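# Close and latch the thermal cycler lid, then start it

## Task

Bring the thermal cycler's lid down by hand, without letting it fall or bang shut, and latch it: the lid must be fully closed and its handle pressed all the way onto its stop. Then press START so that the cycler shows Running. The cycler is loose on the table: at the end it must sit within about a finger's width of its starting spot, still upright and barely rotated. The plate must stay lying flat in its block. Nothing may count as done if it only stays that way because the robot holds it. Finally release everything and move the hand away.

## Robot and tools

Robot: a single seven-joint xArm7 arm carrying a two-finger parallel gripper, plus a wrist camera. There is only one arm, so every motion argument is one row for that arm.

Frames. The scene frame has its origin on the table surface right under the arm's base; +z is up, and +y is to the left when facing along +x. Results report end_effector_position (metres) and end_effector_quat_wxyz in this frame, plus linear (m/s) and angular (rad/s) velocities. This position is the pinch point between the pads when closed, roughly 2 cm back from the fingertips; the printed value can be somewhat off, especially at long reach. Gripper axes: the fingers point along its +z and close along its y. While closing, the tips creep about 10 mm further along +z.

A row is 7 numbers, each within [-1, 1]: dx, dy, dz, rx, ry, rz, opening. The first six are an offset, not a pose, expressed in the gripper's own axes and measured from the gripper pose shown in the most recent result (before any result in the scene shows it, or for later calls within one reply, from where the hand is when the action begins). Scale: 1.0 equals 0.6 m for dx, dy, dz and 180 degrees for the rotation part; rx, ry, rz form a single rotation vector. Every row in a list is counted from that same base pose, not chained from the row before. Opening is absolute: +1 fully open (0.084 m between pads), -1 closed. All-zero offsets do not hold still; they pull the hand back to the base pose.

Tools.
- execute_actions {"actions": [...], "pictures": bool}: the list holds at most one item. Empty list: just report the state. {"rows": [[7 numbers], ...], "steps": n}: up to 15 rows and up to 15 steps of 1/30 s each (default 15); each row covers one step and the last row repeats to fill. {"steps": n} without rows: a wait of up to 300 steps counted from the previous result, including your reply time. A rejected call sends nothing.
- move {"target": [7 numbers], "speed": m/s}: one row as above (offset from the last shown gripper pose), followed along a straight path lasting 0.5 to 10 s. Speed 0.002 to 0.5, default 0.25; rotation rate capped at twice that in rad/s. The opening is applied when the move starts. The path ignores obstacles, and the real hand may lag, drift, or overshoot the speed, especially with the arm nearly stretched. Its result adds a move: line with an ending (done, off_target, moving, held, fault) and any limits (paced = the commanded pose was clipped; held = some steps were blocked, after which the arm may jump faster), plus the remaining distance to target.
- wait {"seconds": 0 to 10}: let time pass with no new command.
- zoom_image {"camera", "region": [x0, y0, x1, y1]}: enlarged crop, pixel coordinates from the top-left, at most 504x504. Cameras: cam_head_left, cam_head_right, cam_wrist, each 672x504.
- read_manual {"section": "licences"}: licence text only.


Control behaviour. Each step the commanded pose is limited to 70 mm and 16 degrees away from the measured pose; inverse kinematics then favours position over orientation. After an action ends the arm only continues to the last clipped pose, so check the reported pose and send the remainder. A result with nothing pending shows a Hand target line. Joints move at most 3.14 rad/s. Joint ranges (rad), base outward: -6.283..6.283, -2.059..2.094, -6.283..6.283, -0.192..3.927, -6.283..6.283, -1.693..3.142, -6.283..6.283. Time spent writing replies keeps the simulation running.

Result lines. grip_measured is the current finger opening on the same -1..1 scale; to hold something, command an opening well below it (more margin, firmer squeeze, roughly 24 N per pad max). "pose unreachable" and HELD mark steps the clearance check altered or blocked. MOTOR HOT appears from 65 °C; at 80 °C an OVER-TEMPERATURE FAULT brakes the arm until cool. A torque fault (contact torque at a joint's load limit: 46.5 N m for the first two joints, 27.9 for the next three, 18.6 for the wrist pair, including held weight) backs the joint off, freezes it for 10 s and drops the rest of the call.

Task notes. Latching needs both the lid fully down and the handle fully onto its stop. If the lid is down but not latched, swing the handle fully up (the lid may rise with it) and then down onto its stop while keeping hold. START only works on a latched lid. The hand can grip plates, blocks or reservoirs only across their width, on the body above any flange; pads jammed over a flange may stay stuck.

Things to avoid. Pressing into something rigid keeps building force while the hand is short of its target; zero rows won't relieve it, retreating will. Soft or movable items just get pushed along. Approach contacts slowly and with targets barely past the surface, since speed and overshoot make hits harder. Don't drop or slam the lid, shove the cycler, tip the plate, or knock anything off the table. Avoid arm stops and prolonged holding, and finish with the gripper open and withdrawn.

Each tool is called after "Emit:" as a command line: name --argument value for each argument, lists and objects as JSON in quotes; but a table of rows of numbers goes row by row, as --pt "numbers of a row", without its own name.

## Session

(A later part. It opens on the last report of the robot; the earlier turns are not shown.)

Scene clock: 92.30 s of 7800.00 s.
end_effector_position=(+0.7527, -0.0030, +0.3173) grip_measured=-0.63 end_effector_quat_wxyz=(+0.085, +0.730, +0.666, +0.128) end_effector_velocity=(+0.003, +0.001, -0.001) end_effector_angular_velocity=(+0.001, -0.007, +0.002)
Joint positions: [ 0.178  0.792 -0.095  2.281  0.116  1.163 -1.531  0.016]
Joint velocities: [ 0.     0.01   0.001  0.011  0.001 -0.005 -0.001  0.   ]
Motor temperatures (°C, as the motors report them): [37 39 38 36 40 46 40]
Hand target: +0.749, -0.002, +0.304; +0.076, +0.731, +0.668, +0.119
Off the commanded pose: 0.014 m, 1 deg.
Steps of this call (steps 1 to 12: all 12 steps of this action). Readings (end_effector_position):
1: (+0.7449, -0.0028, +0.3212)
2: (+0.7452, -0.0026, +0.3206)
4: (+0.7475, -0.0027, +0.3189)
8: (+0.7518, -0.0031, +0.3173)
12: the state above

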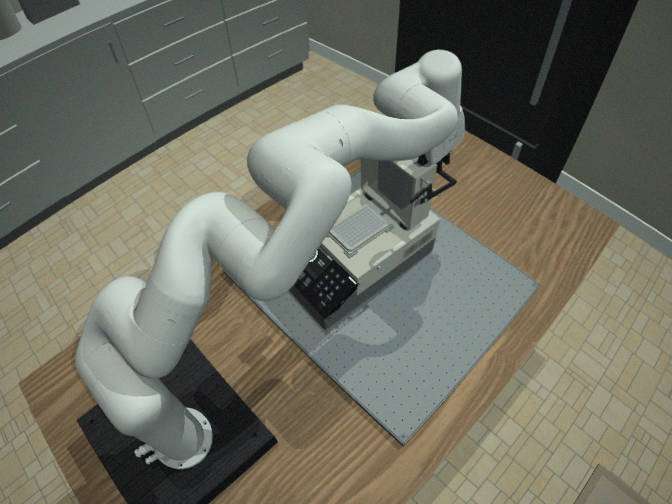

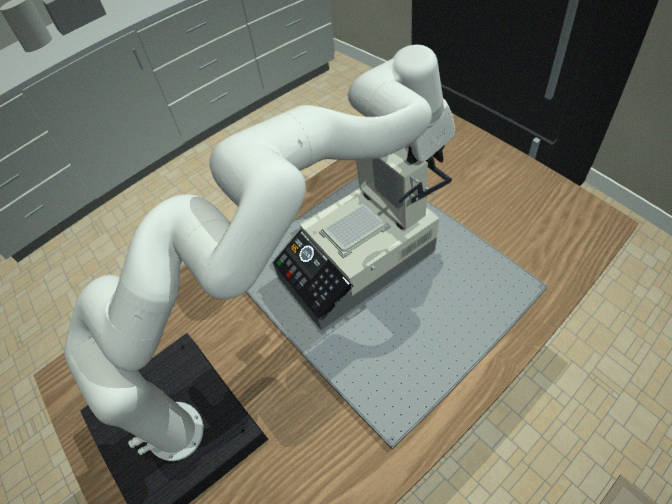

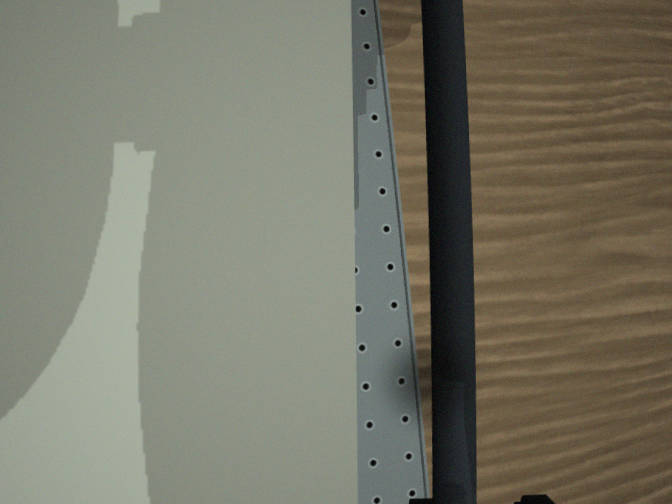

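Emit:
move --target '[0,0,-0.04,0,0,0,-0.3]' --speed 0.03

Emit:
move --target '[-0.085,-0.055,-0.03,0.04,0,0,-0.3]' --speed 0.08

Scene clock: 99.63 s of 7800.00 s.
end_effector_position=(+0.7455, -0.0041, +0.3394) grip_measured=-0.32 end_effector_quat_wxyz=(+0.085, +0.730, +0.667, +0.127) end_effector_velocity=(+0.000, +0.001, +0.002) end_effector_angular_velocity=(+0.002, -0.004, +0.000)
Joint positions: [ 0.177  0.763 -0.095  2.295  0.113  1.207 -1.529  0.03 ]
Joint velocities: [ 0.    -0.002  0.001  0.002  0.001  0.     0.     0.   ]
Motor temperatures (°C, as the motors report them): [37 39 38 35 40 46 40]
Hand target: +0.746, -0.004, +0.340; +0.085, +0.730, +0.666, +0.128
Off the commanded pose: 0.001 m, 0 deg.
After step 90, 3.20 s passed at rest.
move: done

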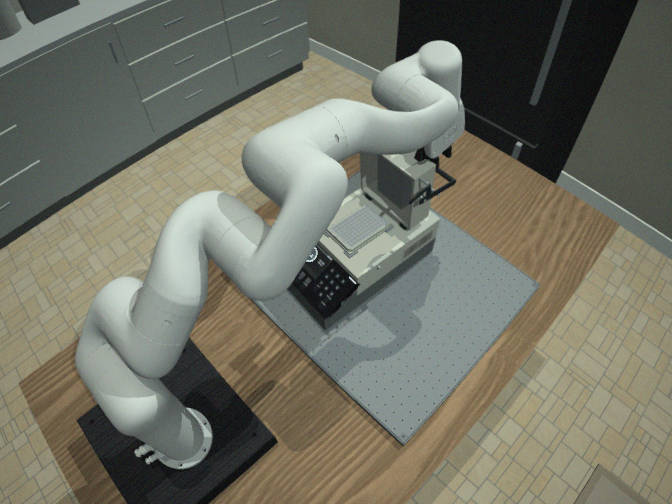

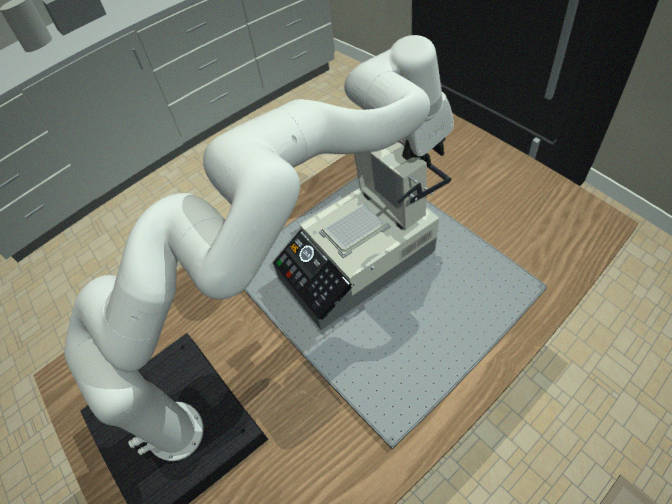

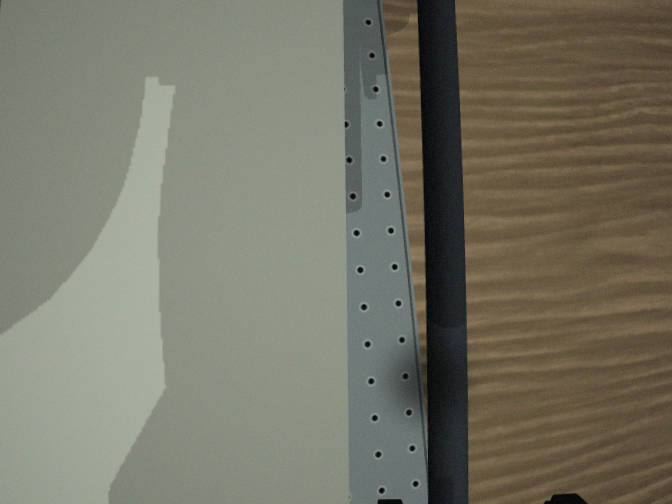

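Scene clock: 100.80 s of 7800.00 s.
end_effector_position=(+0.7050, -0.0521, +0.3438) grip_measured=-0.32 end_effector_quat_wxyz=(+0.039, +0.733, +0.673, +0.086) end_effector_velocity=(-0.002, +0.001, -0.001) end_effector_angular_velocity=(+0.002, +0.006, +0.004)
Joint positions: [ 0.1    0.716 -0.096  2.279  0.131  1.366 -1.61   0.03 ]
Joint velocities: [-0.001 -0.001  0.002 -0.001  0.     0.006 -0.003 -0.   ]
Motor temperatures (°C, as the motors report them): [37 39 38 36 40 46 40]
Hand target: +0.705, -0.052, +0.343; +0.039, +0.733, +0.673, +0.085
Off the commanded pose: 0.001 m, 0 deg.
move: done

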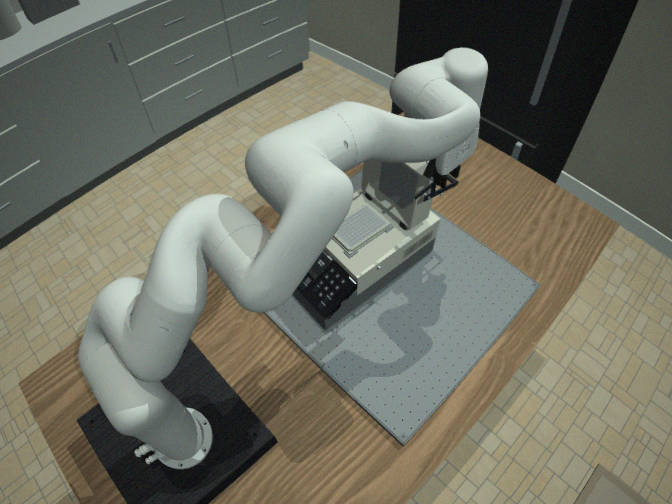

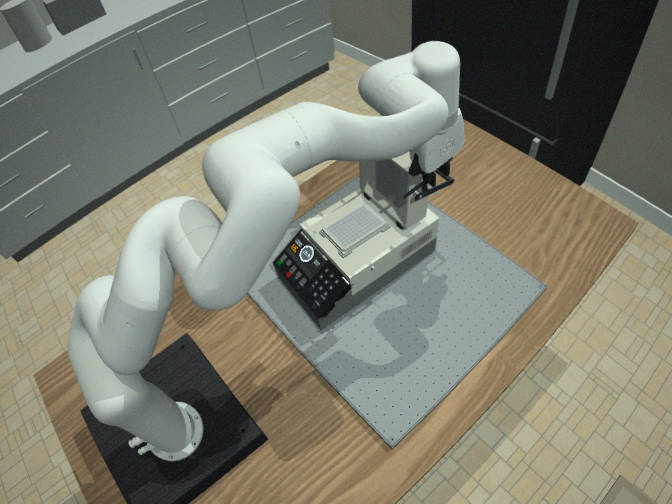

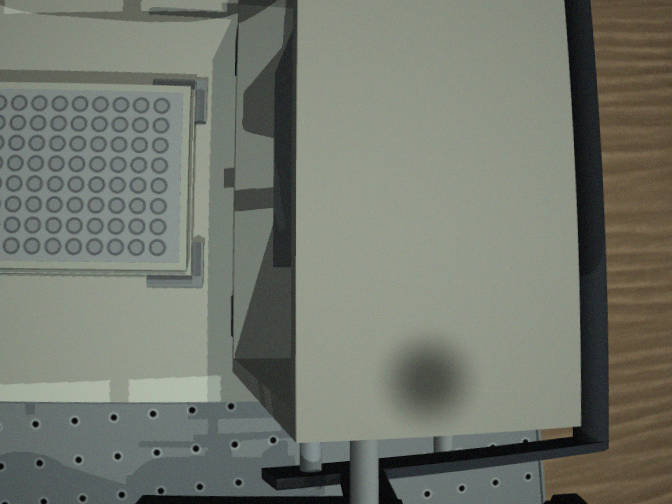

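Emit:
move --target '[0.002,-0.04,0,0,0,0,-0.4]' --speed 0.04

Emit:
move --target '[0,0,0.04,0,0,0,-0.4]' --speed 0.02

Emit:
zoom_image --camera "cam_head_right" --region '[370,130,470,230]'

Scene clock: 104.70 s of 7800.00 s.
end_effector_position=(+0.6820, -0.0492, +0.3411) grip_measured=-0.42 end_effector_quat_wxyz=(+0.040, +0.734, +0.673, +0.086) end_effector_velocity=(-0.001, +0.001, -0.002) end_effector_angular_velocity=(-0.000, +0.001, +0.000)
Joint positions: [ 0.119  0.572 -0.102  2.033  0.125  1.263 -1.616  0.026]
Joint velocities: [ 0.002 -0.007 -0.001 -0.018 -0.    -0.009 -0.    -0.   ]
Motor temperatures (°C, as the motors report them): [37 39 38 36 40 46 40]
Hand target: +0.682, -0.049, +0.340; +0.039, +0.733, +0.673, +0.086
Off the commanded pose: 0.002 m, 0 deg.
move: done

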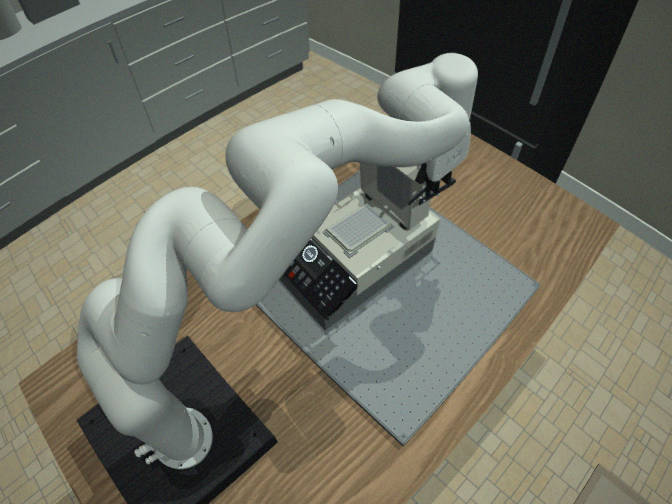

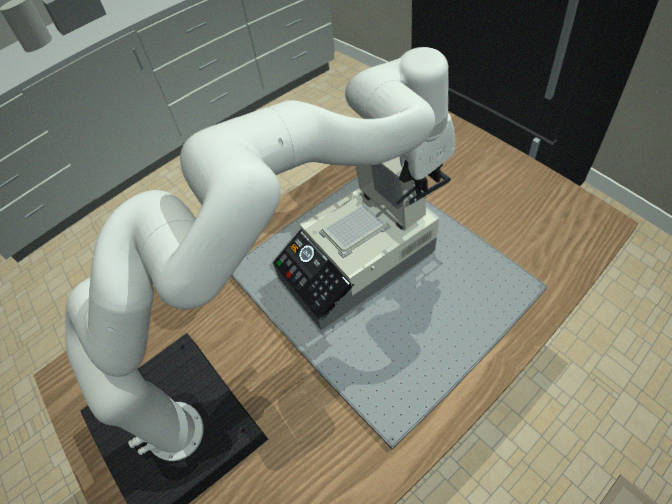

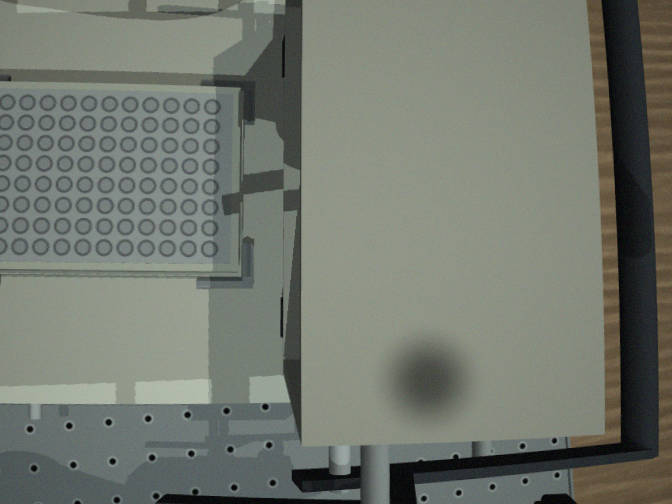

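Scene clock: 106.13 s of 7800.00 s.
end_effector_position=(+0.6911, -0.0493, +0.3377) grip_measured=-0.42 end_effector_quat_wxyz=(+0.054, +0.732, +0.672, +0.099) end_effector_velocity=(+0.001, +0.001, -0.000) end_effector_angular_velocity=(+0.000, -0.004, +0.001)
Joint positions: [ 0.122  0.571 -0.102  2.009  0.127  1.203 -1.618  0.026]
Joint velocities: [ 0.001  0.     0.001 -0.001  0.    -0.006 -0.    -0.   ]
Motor temperatures (°C, as the motors report them): [37 39 38 36 40 46 40]
Hand target: +0.686, -0.048, +0.318; +0.040, +0.734, +0.673, +0.086
Off the commanded pose: 0.021 m, 2 deg.
move: off_target

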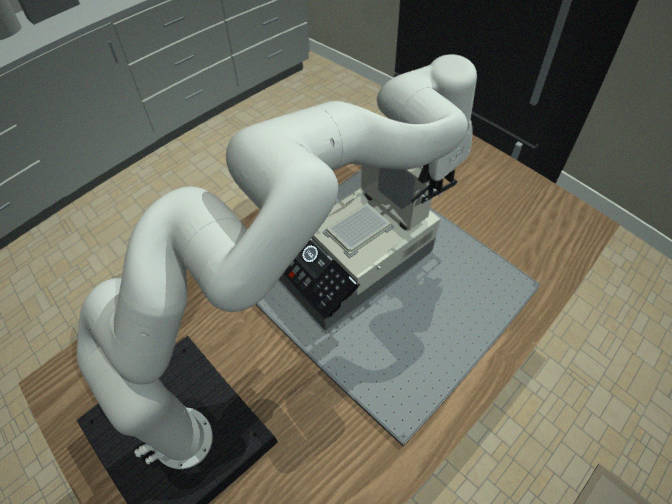

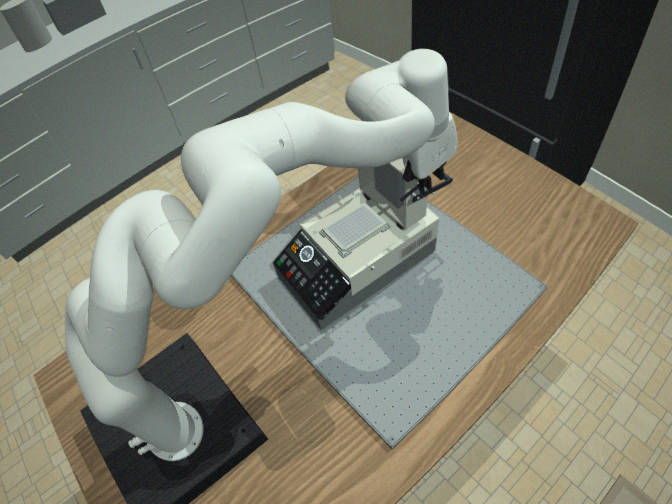

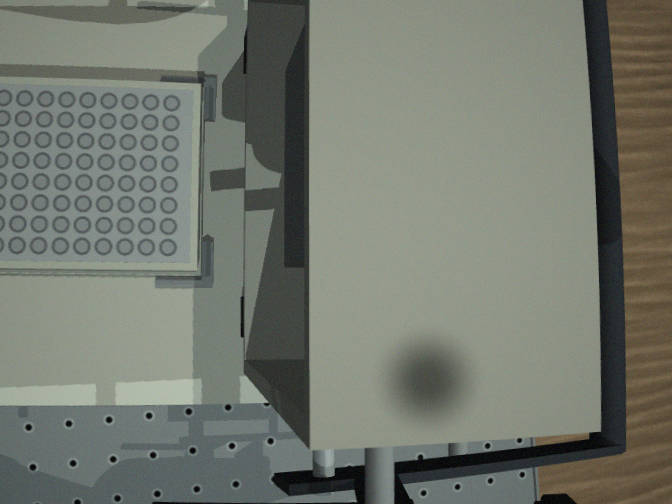

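Region (370, 130, 470, 230) of cam_head_right's 672x504 image, scaled by 5.040, with more detail than that image has.

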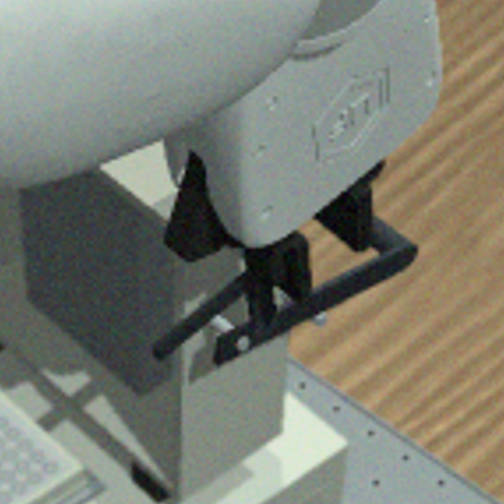

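Emit:
move --target '[0,0,-0.025,0.01,0,0,-0.2]' --speed 0.03

Emit:
move --target '[0,-0.035,0,0,0,0,-0.2]' --speed 0.04

Scene clock: 109.47 s of 7800.00 s.
end_effector_position=(+0.6879, -0.0495, +0.3522) grip_measured=-0.22 end_effector_quat_wxyz=(+0.042, +0.733, +0.674, +0.088) end_effector_velocity=(+0.000, -0.003, +0.000) end_effector_angular_velocity=(-0.004, -0.001, -0.004)
Joint positions: [ 0.113  0.602 -0.098  2.112  0.124  1.306 -1.614  0.035]
Joint velocities: [-0.002  0.001 -0.002  0.001 -0.002 -0.    -0.    -0.   ]
Motor temperatures (°C, as the motors report them): [37 39 38 36 40 46 40]
Hand target: +0.688, -0.050, +0.352; +0.043, +0.733, +0.673, +0.088
Off the commanded pose: 0.001 m, 0 deg.
move: done

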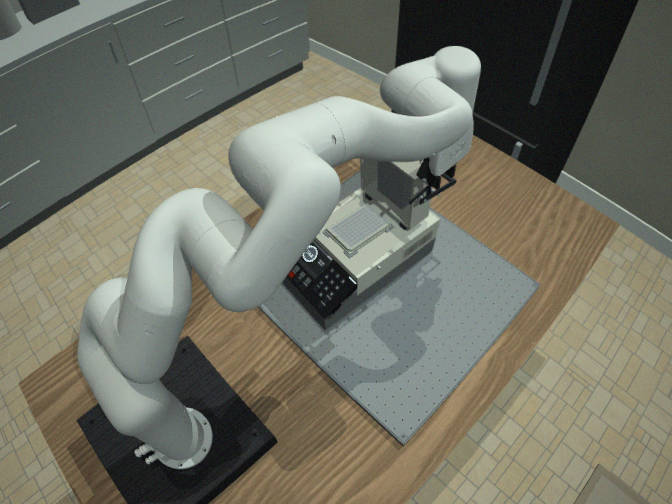

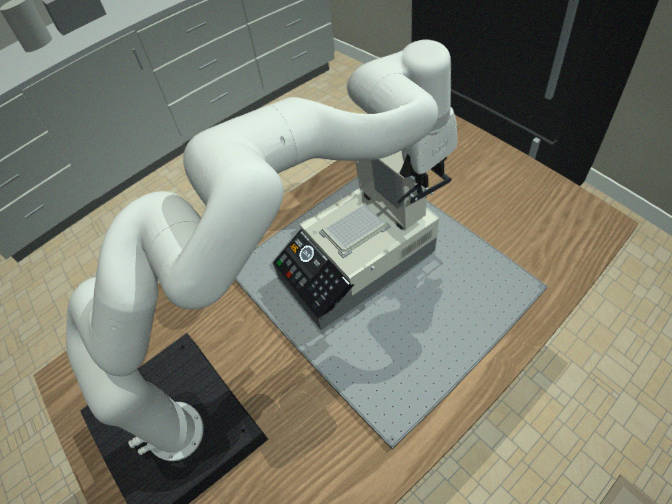

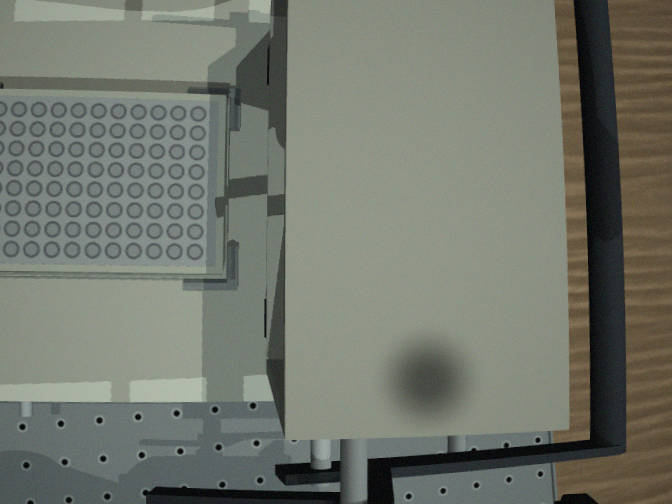

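Scene clock: 110.33 s of 7800.00 s.
end_effector_position=(+0.6675, -0.0477, +0.3483) grip_measured=-0.22 end_effector_quat_wxyz=(+0.042, +0.733, +0.674, +0.088) end_effector_velocity=(-0.001, -0.000, -0.002) end_effector_angular_velocity=(-0.000, +0.001, -0.000)
Joint positions: [ 0.125  0.497 -0.102  1.934  0.119  1.234 -1.618  0.035]
Joint velocities: [ 0.001 -0.006 -0.001 -0.013 -0.    -0.007 -0.    -0.   ]
Motor temperatures (°C, as the motors report them): [37 39 38 36 40 46 40]
Hand target: +0.667, -0.048, +0.349; +0.042, +0.733, +0.674, +0.088
Off the commanded pose: 0.000 m, 0 deg.
move: done

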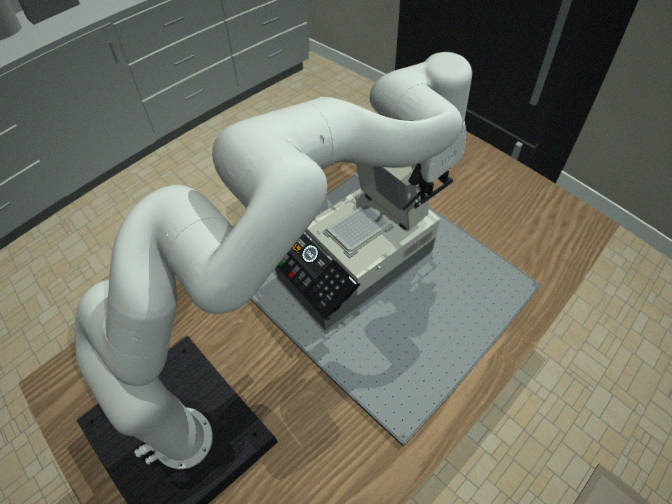

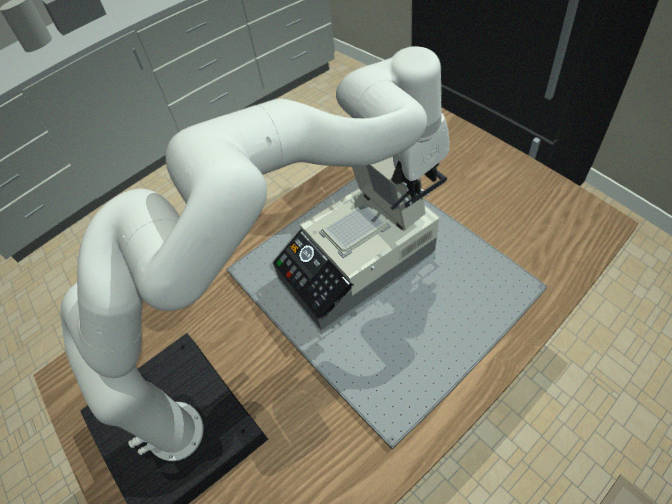

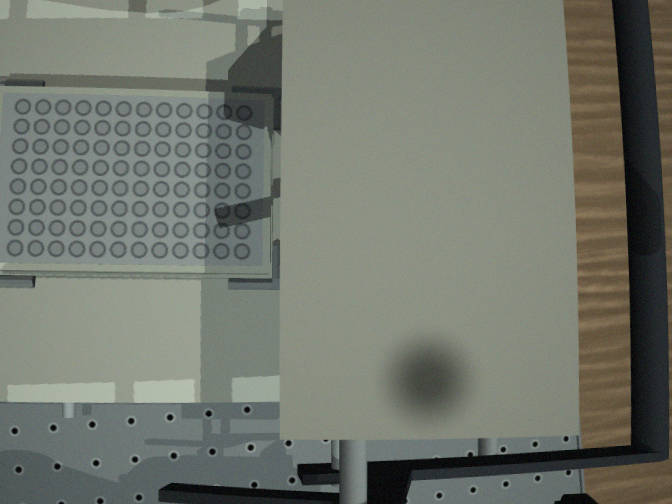

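Emit:
move --target '[0,0,-0.06,0,0,0,-0.2]' --speed 0.05

Scene clock: 116.60 s of 7800.00 s.
end_effector_position=(+0.6608, -0.0495, +0.3832) grip_measured=-0.21 end_effector_quat_wxyz=(+0.042, +0.733, +0.674, +0.088) end_effector_velocity=(-0.001, +0.001, -0.001) end_effector_angular_velocity=(+0.001, +0.008, +0.001)
Joint positions: [ 0.12   0.485 -0.103  2.016  0.117  1.328 -1.614  0.035]
Joint velocities: [ 0.     0.004  0.001  0.005  0.     0.009  0.    -0.   ]
Motor temperatures (°C, as the motors report them): [37 39 38 36 40 46 40]
Hand target: +0.661, -0.050, +0.384; +0.042, +0.733, +0.674, +0.088
Off the commanded pose: 0.000 m, 0 deg.
After step 90, 2.23 s passed at rest.
move: done

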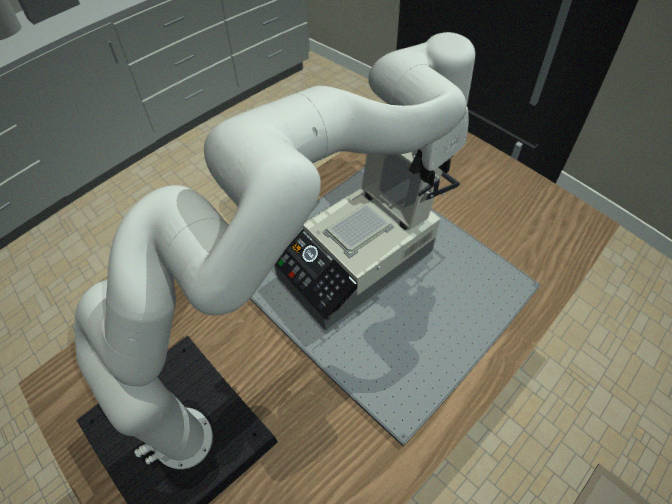

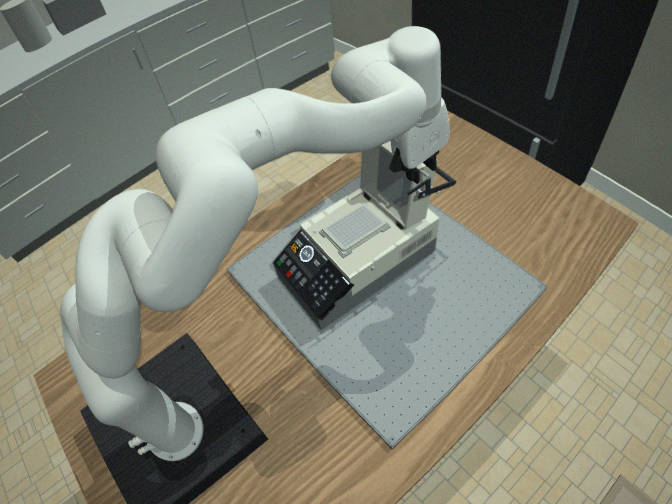

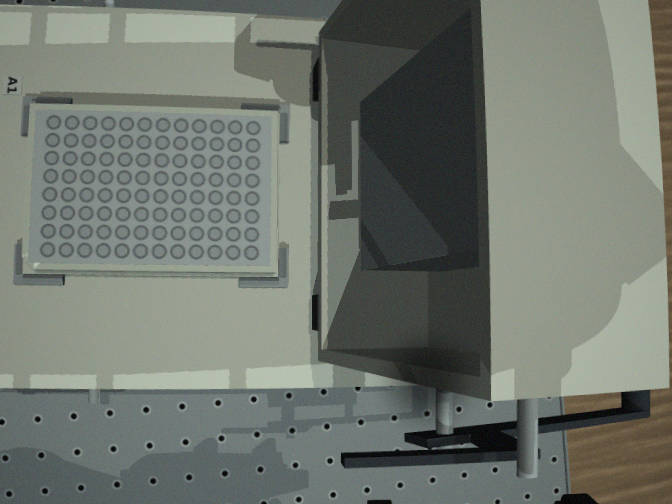

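Emit:
move --target '[0,0.034,0,0,0,0,0.1]' --speed 0.05

Emit:
move --target '[0,0,0.06,0,0,0,0.1]' --speed 0.03

Scene clock: 119.57 s of 7800.00 s.
end_effector_position=(+0.6806, -0.0514, +0.3868) grip_measured=+0.09 end_effector_quat_wxyz=(+0.042, +0.733, +0.674, +0.088) end_effector_velocity=(+0.002, +0.000, +0.002) end_effector_angular_velocity=(+0.001, +0.001, +0.000)
Joint positions: [ 0.106  0.599 -0.1    2.208  0.124  1.405 -1.61   0.048]
Joint velocities: [-0.003  0.016  0.001  0.032  0.002  0.017  0.001  0.   ]
Motor temperatures (°C, as the motors report them): [37 39 38 37 40 46 40]
Hand target: +0.681, -0.051, +0.387; +0.042, +0.733, +0.674, +0.088
Off the commanded pose: 0.000 m, 0 deg.
move: done

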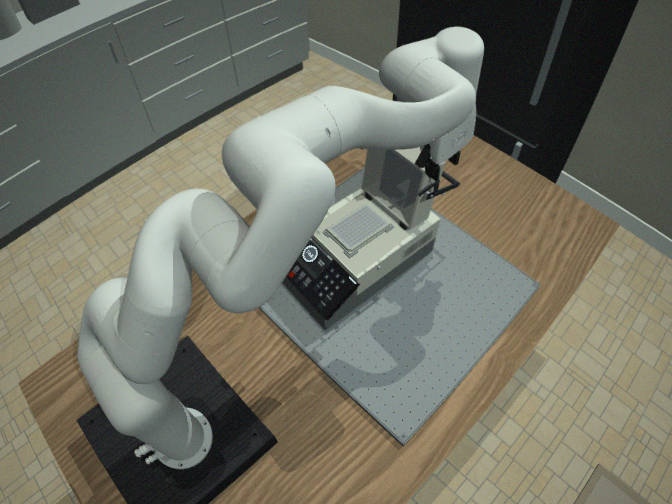

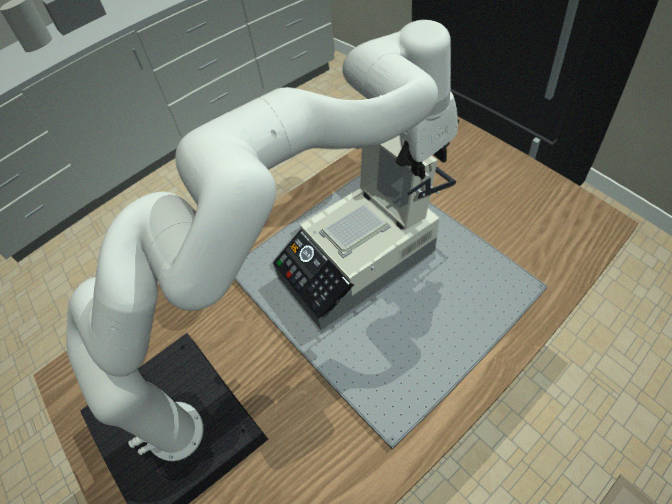

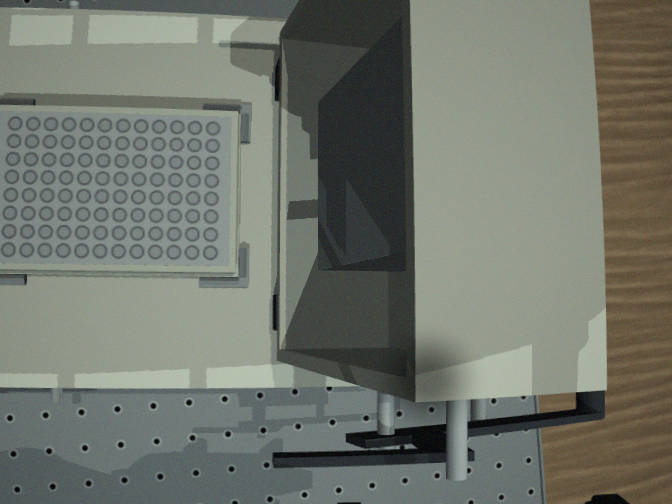

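Scene clock: 121.07 s of 7800.00 s.
end_effector_position=(+0.6872, -0.0495, +0.3518) grip_measured=+0.09 end_effector_quat_wxyz=(+0.042, +0.733, +0.674, +0.088) end_effector_velocity=(+0.001, +0.001, +0.001) end_effector_angular_velocity=(-0.000, -0.004, +0.001)
Joint positions: [ 0.114  0.599 -0.1    2.105  0.125  1.303 -1.614  0.048]
Joint velocities: [ 0.001 -0.002  0.001 -0.002  0.    -0.005 -0.     0.   ]
Motor temperatures (°C, as the motors report them): [37 39 38 37 40 46 40]
Hand target: +0.687, -0.050, +0.351; +0.042, +0.733, +0.674, +0.088
Off the commanded pose: 0.000 m, 0 deg.
move: done

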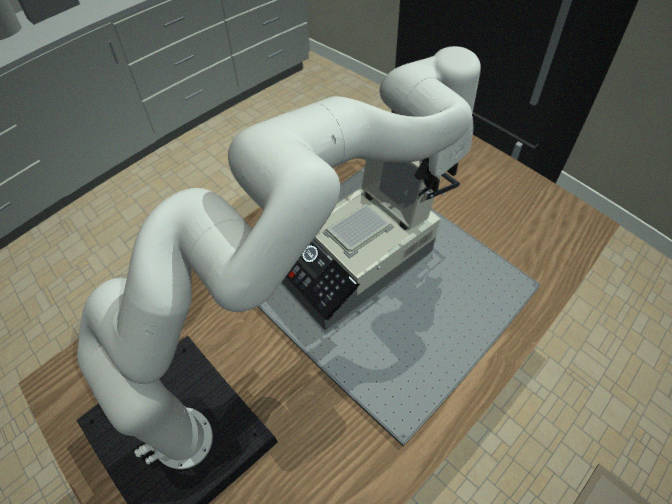

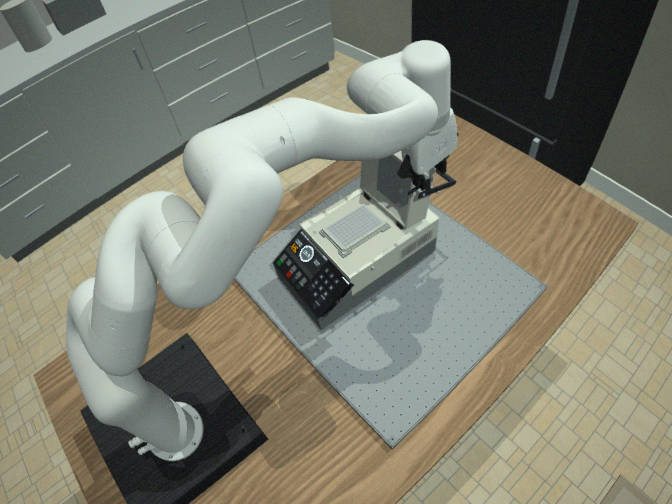

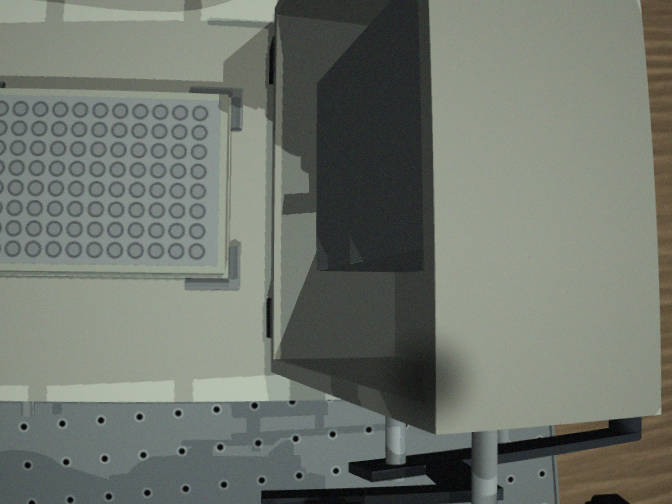

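Emit:
move --target '[0.003,0.006,0.062,0,0,0,-0.1]' --speed 0.02

Emit:
move --target '[0,0,0,0,0,0,-1]'

Scene clock: 124.30 s of 7800.00 s.
end_effector_position=(+0.7003, -0.0469, +0.3334) grip_measured=-0.11 end_effector_quat_wxyz=(+0.053, +0.732, +0.673, +0.098) end_effector_velocity=(+0.001, +0.001, +0.001) end_effector_angular_velocity=(+0.000, -0.006, +0.001)
Joint positions: [ 0.12   0.619 -0.098  2.075  0.127  1.223 -1.614  0.039]
Joint velocities: [ 0.    -0.     0.002  0.001 -0.    -0.005  0.    -0.   ]
Motor temperatures (°C, as the motors report them): [37 39 38 37 40 46 40]
Hand target: +0.697, -0.046, +0.316; +0.042, +0.733, +0.673, +0.088
Off the commanded pose: 0.018 m, 2 deg.
move: off_target

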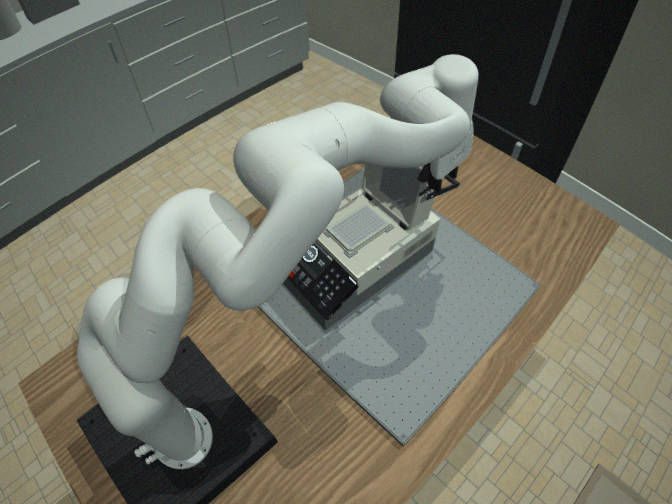

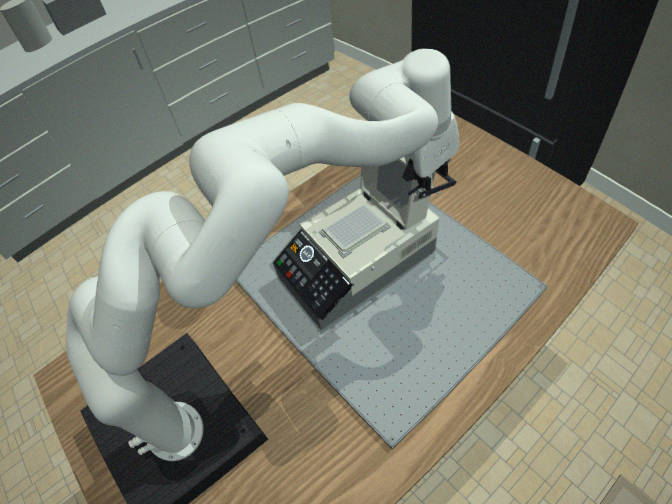

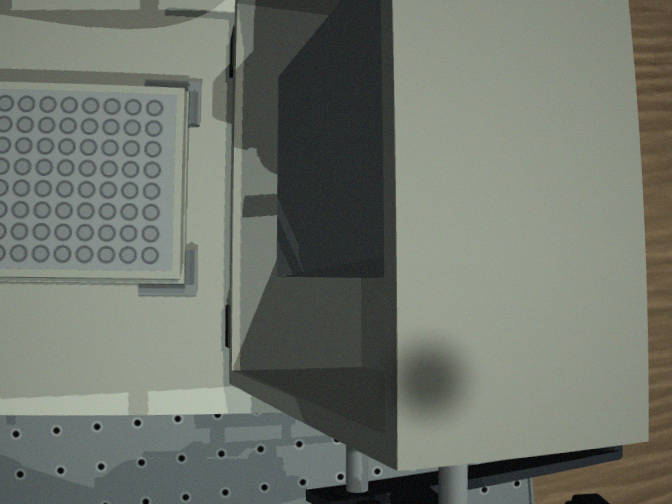

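Scene clock: 124.80 s of 7800.00 s.
end_effector_position=(+0.6998, -0.0460, +0.3337) grip_measured=-0.88 end_effector_quat_wxyz=(+0.052, +0.731, +0.673, +0.098) end_effector_velocity=(+0.003, -0.002, -0.000) end_effector_angular_velocity=(-0.003, -0.008, -0.003)
Joint positions: [ 0.12   0.618 -0.097  2.074  0.127  1.225 -1.614  0.005]
Joint velocities: [-0.001  0.006 -0.001  0.006 -0.001 -0.009  0.001  0.   ]
Motor temperatures (°C, as the motors report them): [37 39 38 37 40 46 40]
Hand target: +0.700, -0.047, +0.333; +0.053, +0.732, +0.673, +0.098
Off the commanded pose: 0.001 m, 0 deg.
move: done

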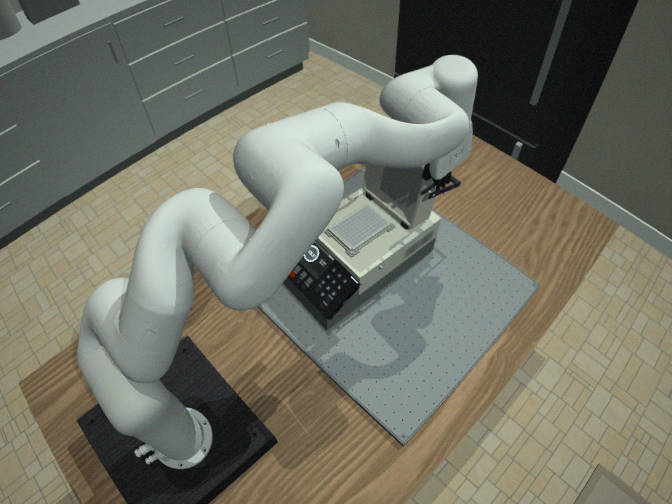

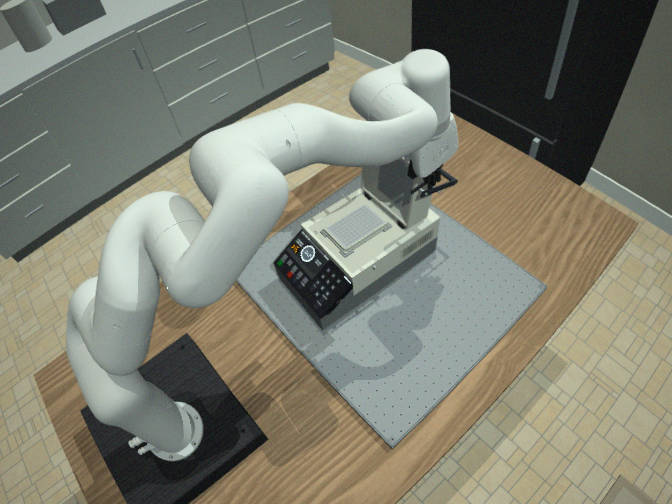

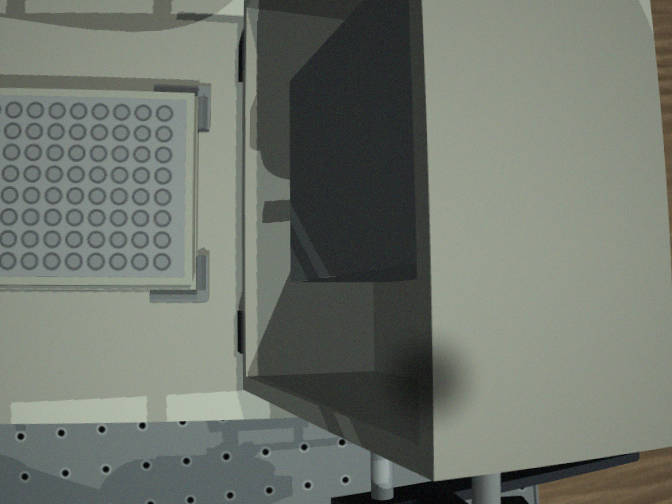

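Emit:
move --target '[0,-0.08,-0.008,-0.045,0,0,-1]' --speed 0.025

Emit:
move --target '[0,-0.078,0.003,-0.045,0,0,-1]' --speed 0.025

Scene clock: 130.70 s of 7800.00 s.
end_effector_position=(+0.6544, -0.0425, +0.3337) grip_measured=-0.89 end_effector_quat_wxyz=(+0.107, +0.725, +0.664, +0.148) end_effector_velocity=(-0.002, +0.000, -0.001) end_effector_angular_velocity=(-0.000, -0.002, +0.000)
Joint positions: [ 0.157  0.293 -0.104  1.521  0.116  0.845 -1.625  0.005]
Joint velocities: [ 0.001 -0.006 -0.    -0.013 -0.    -0.009 -0.    -0.   ]
Motor temperatures (°C, as the motors report them): [37 39 38 36 40 46 40]
Hand target: +0.652, -0.042, +0.329; +0.104, +0.726, +0.664, +0.145
Off the commanded pose: 0.006 m, 1 deg.
move: off_target

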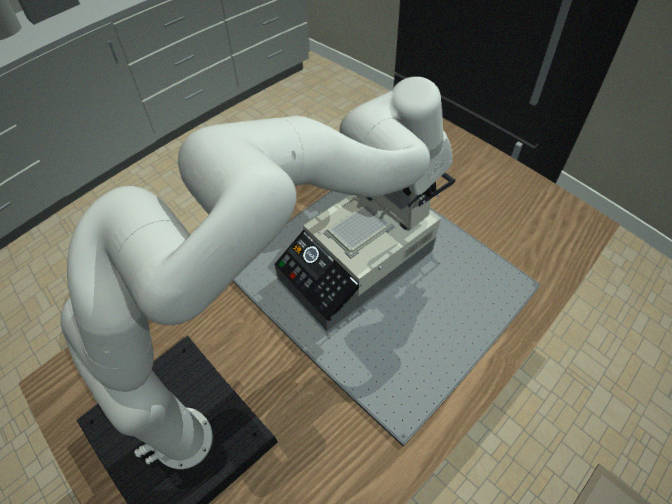

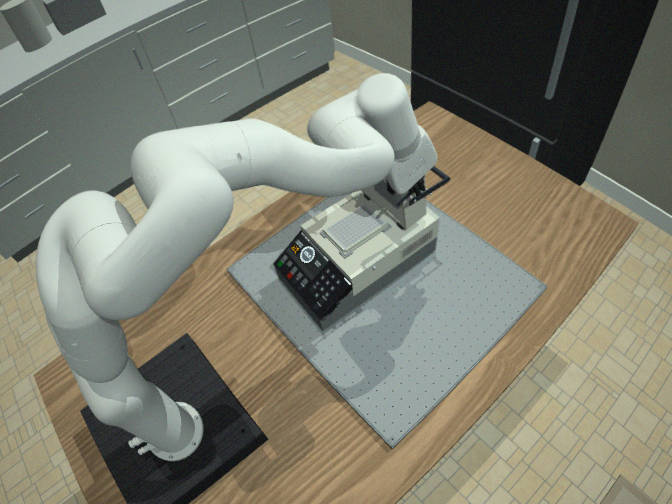

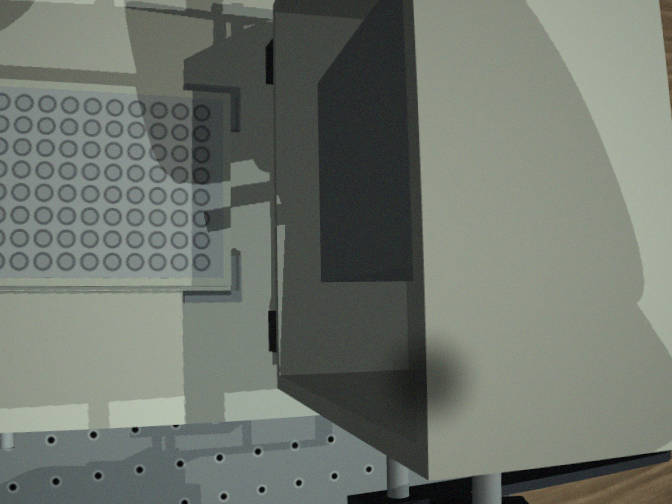

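Scene clock: 133.77 s of 7800.00 s.
end_effector_position=(+0.6155, -0.0388, +0.3255) grip_measured=-0.88 end_effector_quat_wxyz=(+0.165, +0.714, +0.650, +0.200) end_effector_velocity=(-0.002, +0.001, -0.001) end_effector_angular_velocity=(-0.000, -0.004, +0.000)
Joint positions: [ 0.175  0.088 -0.101  1.142  0.112  0.509 -1.629  0.005]
Joint velocities: [ 0.001 -0.006  0.001 -0.015 -0.    -0.013  0.     0.   ]
Motor temperatures (°C, as the motors report them): [37 39 38 36 40 46 40]
Hand target: +0.611, -0.038, +0.316; +0.159, +0.716, +0.652, +0.194
Off the commanded pose: 0.011 m, 1 deg.
move: off_target

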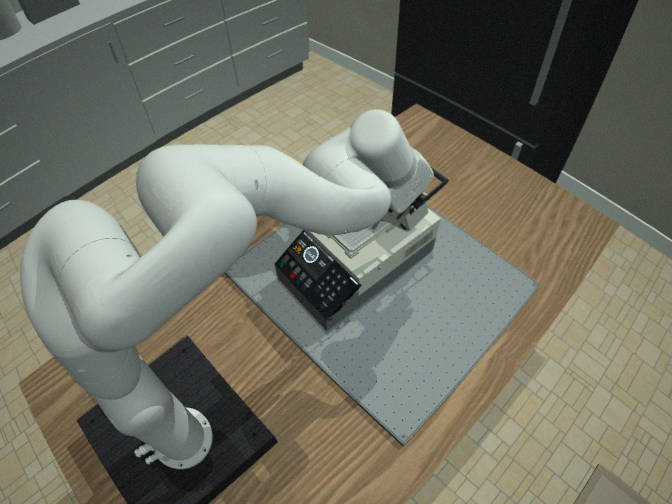

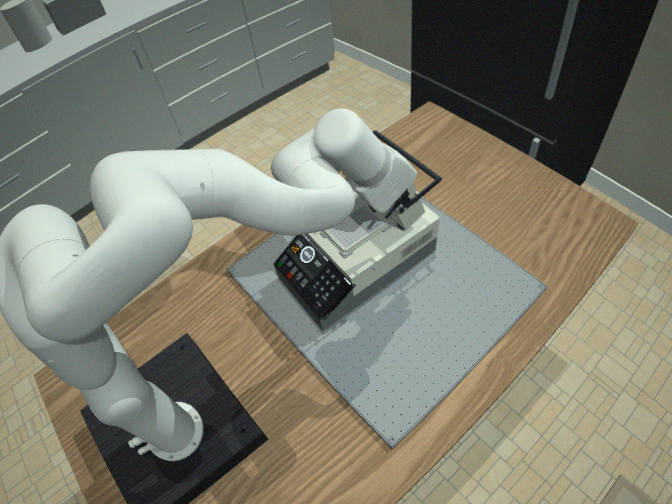

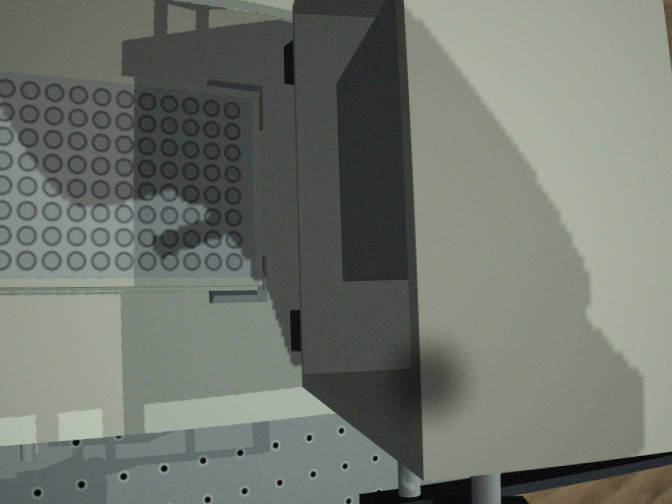

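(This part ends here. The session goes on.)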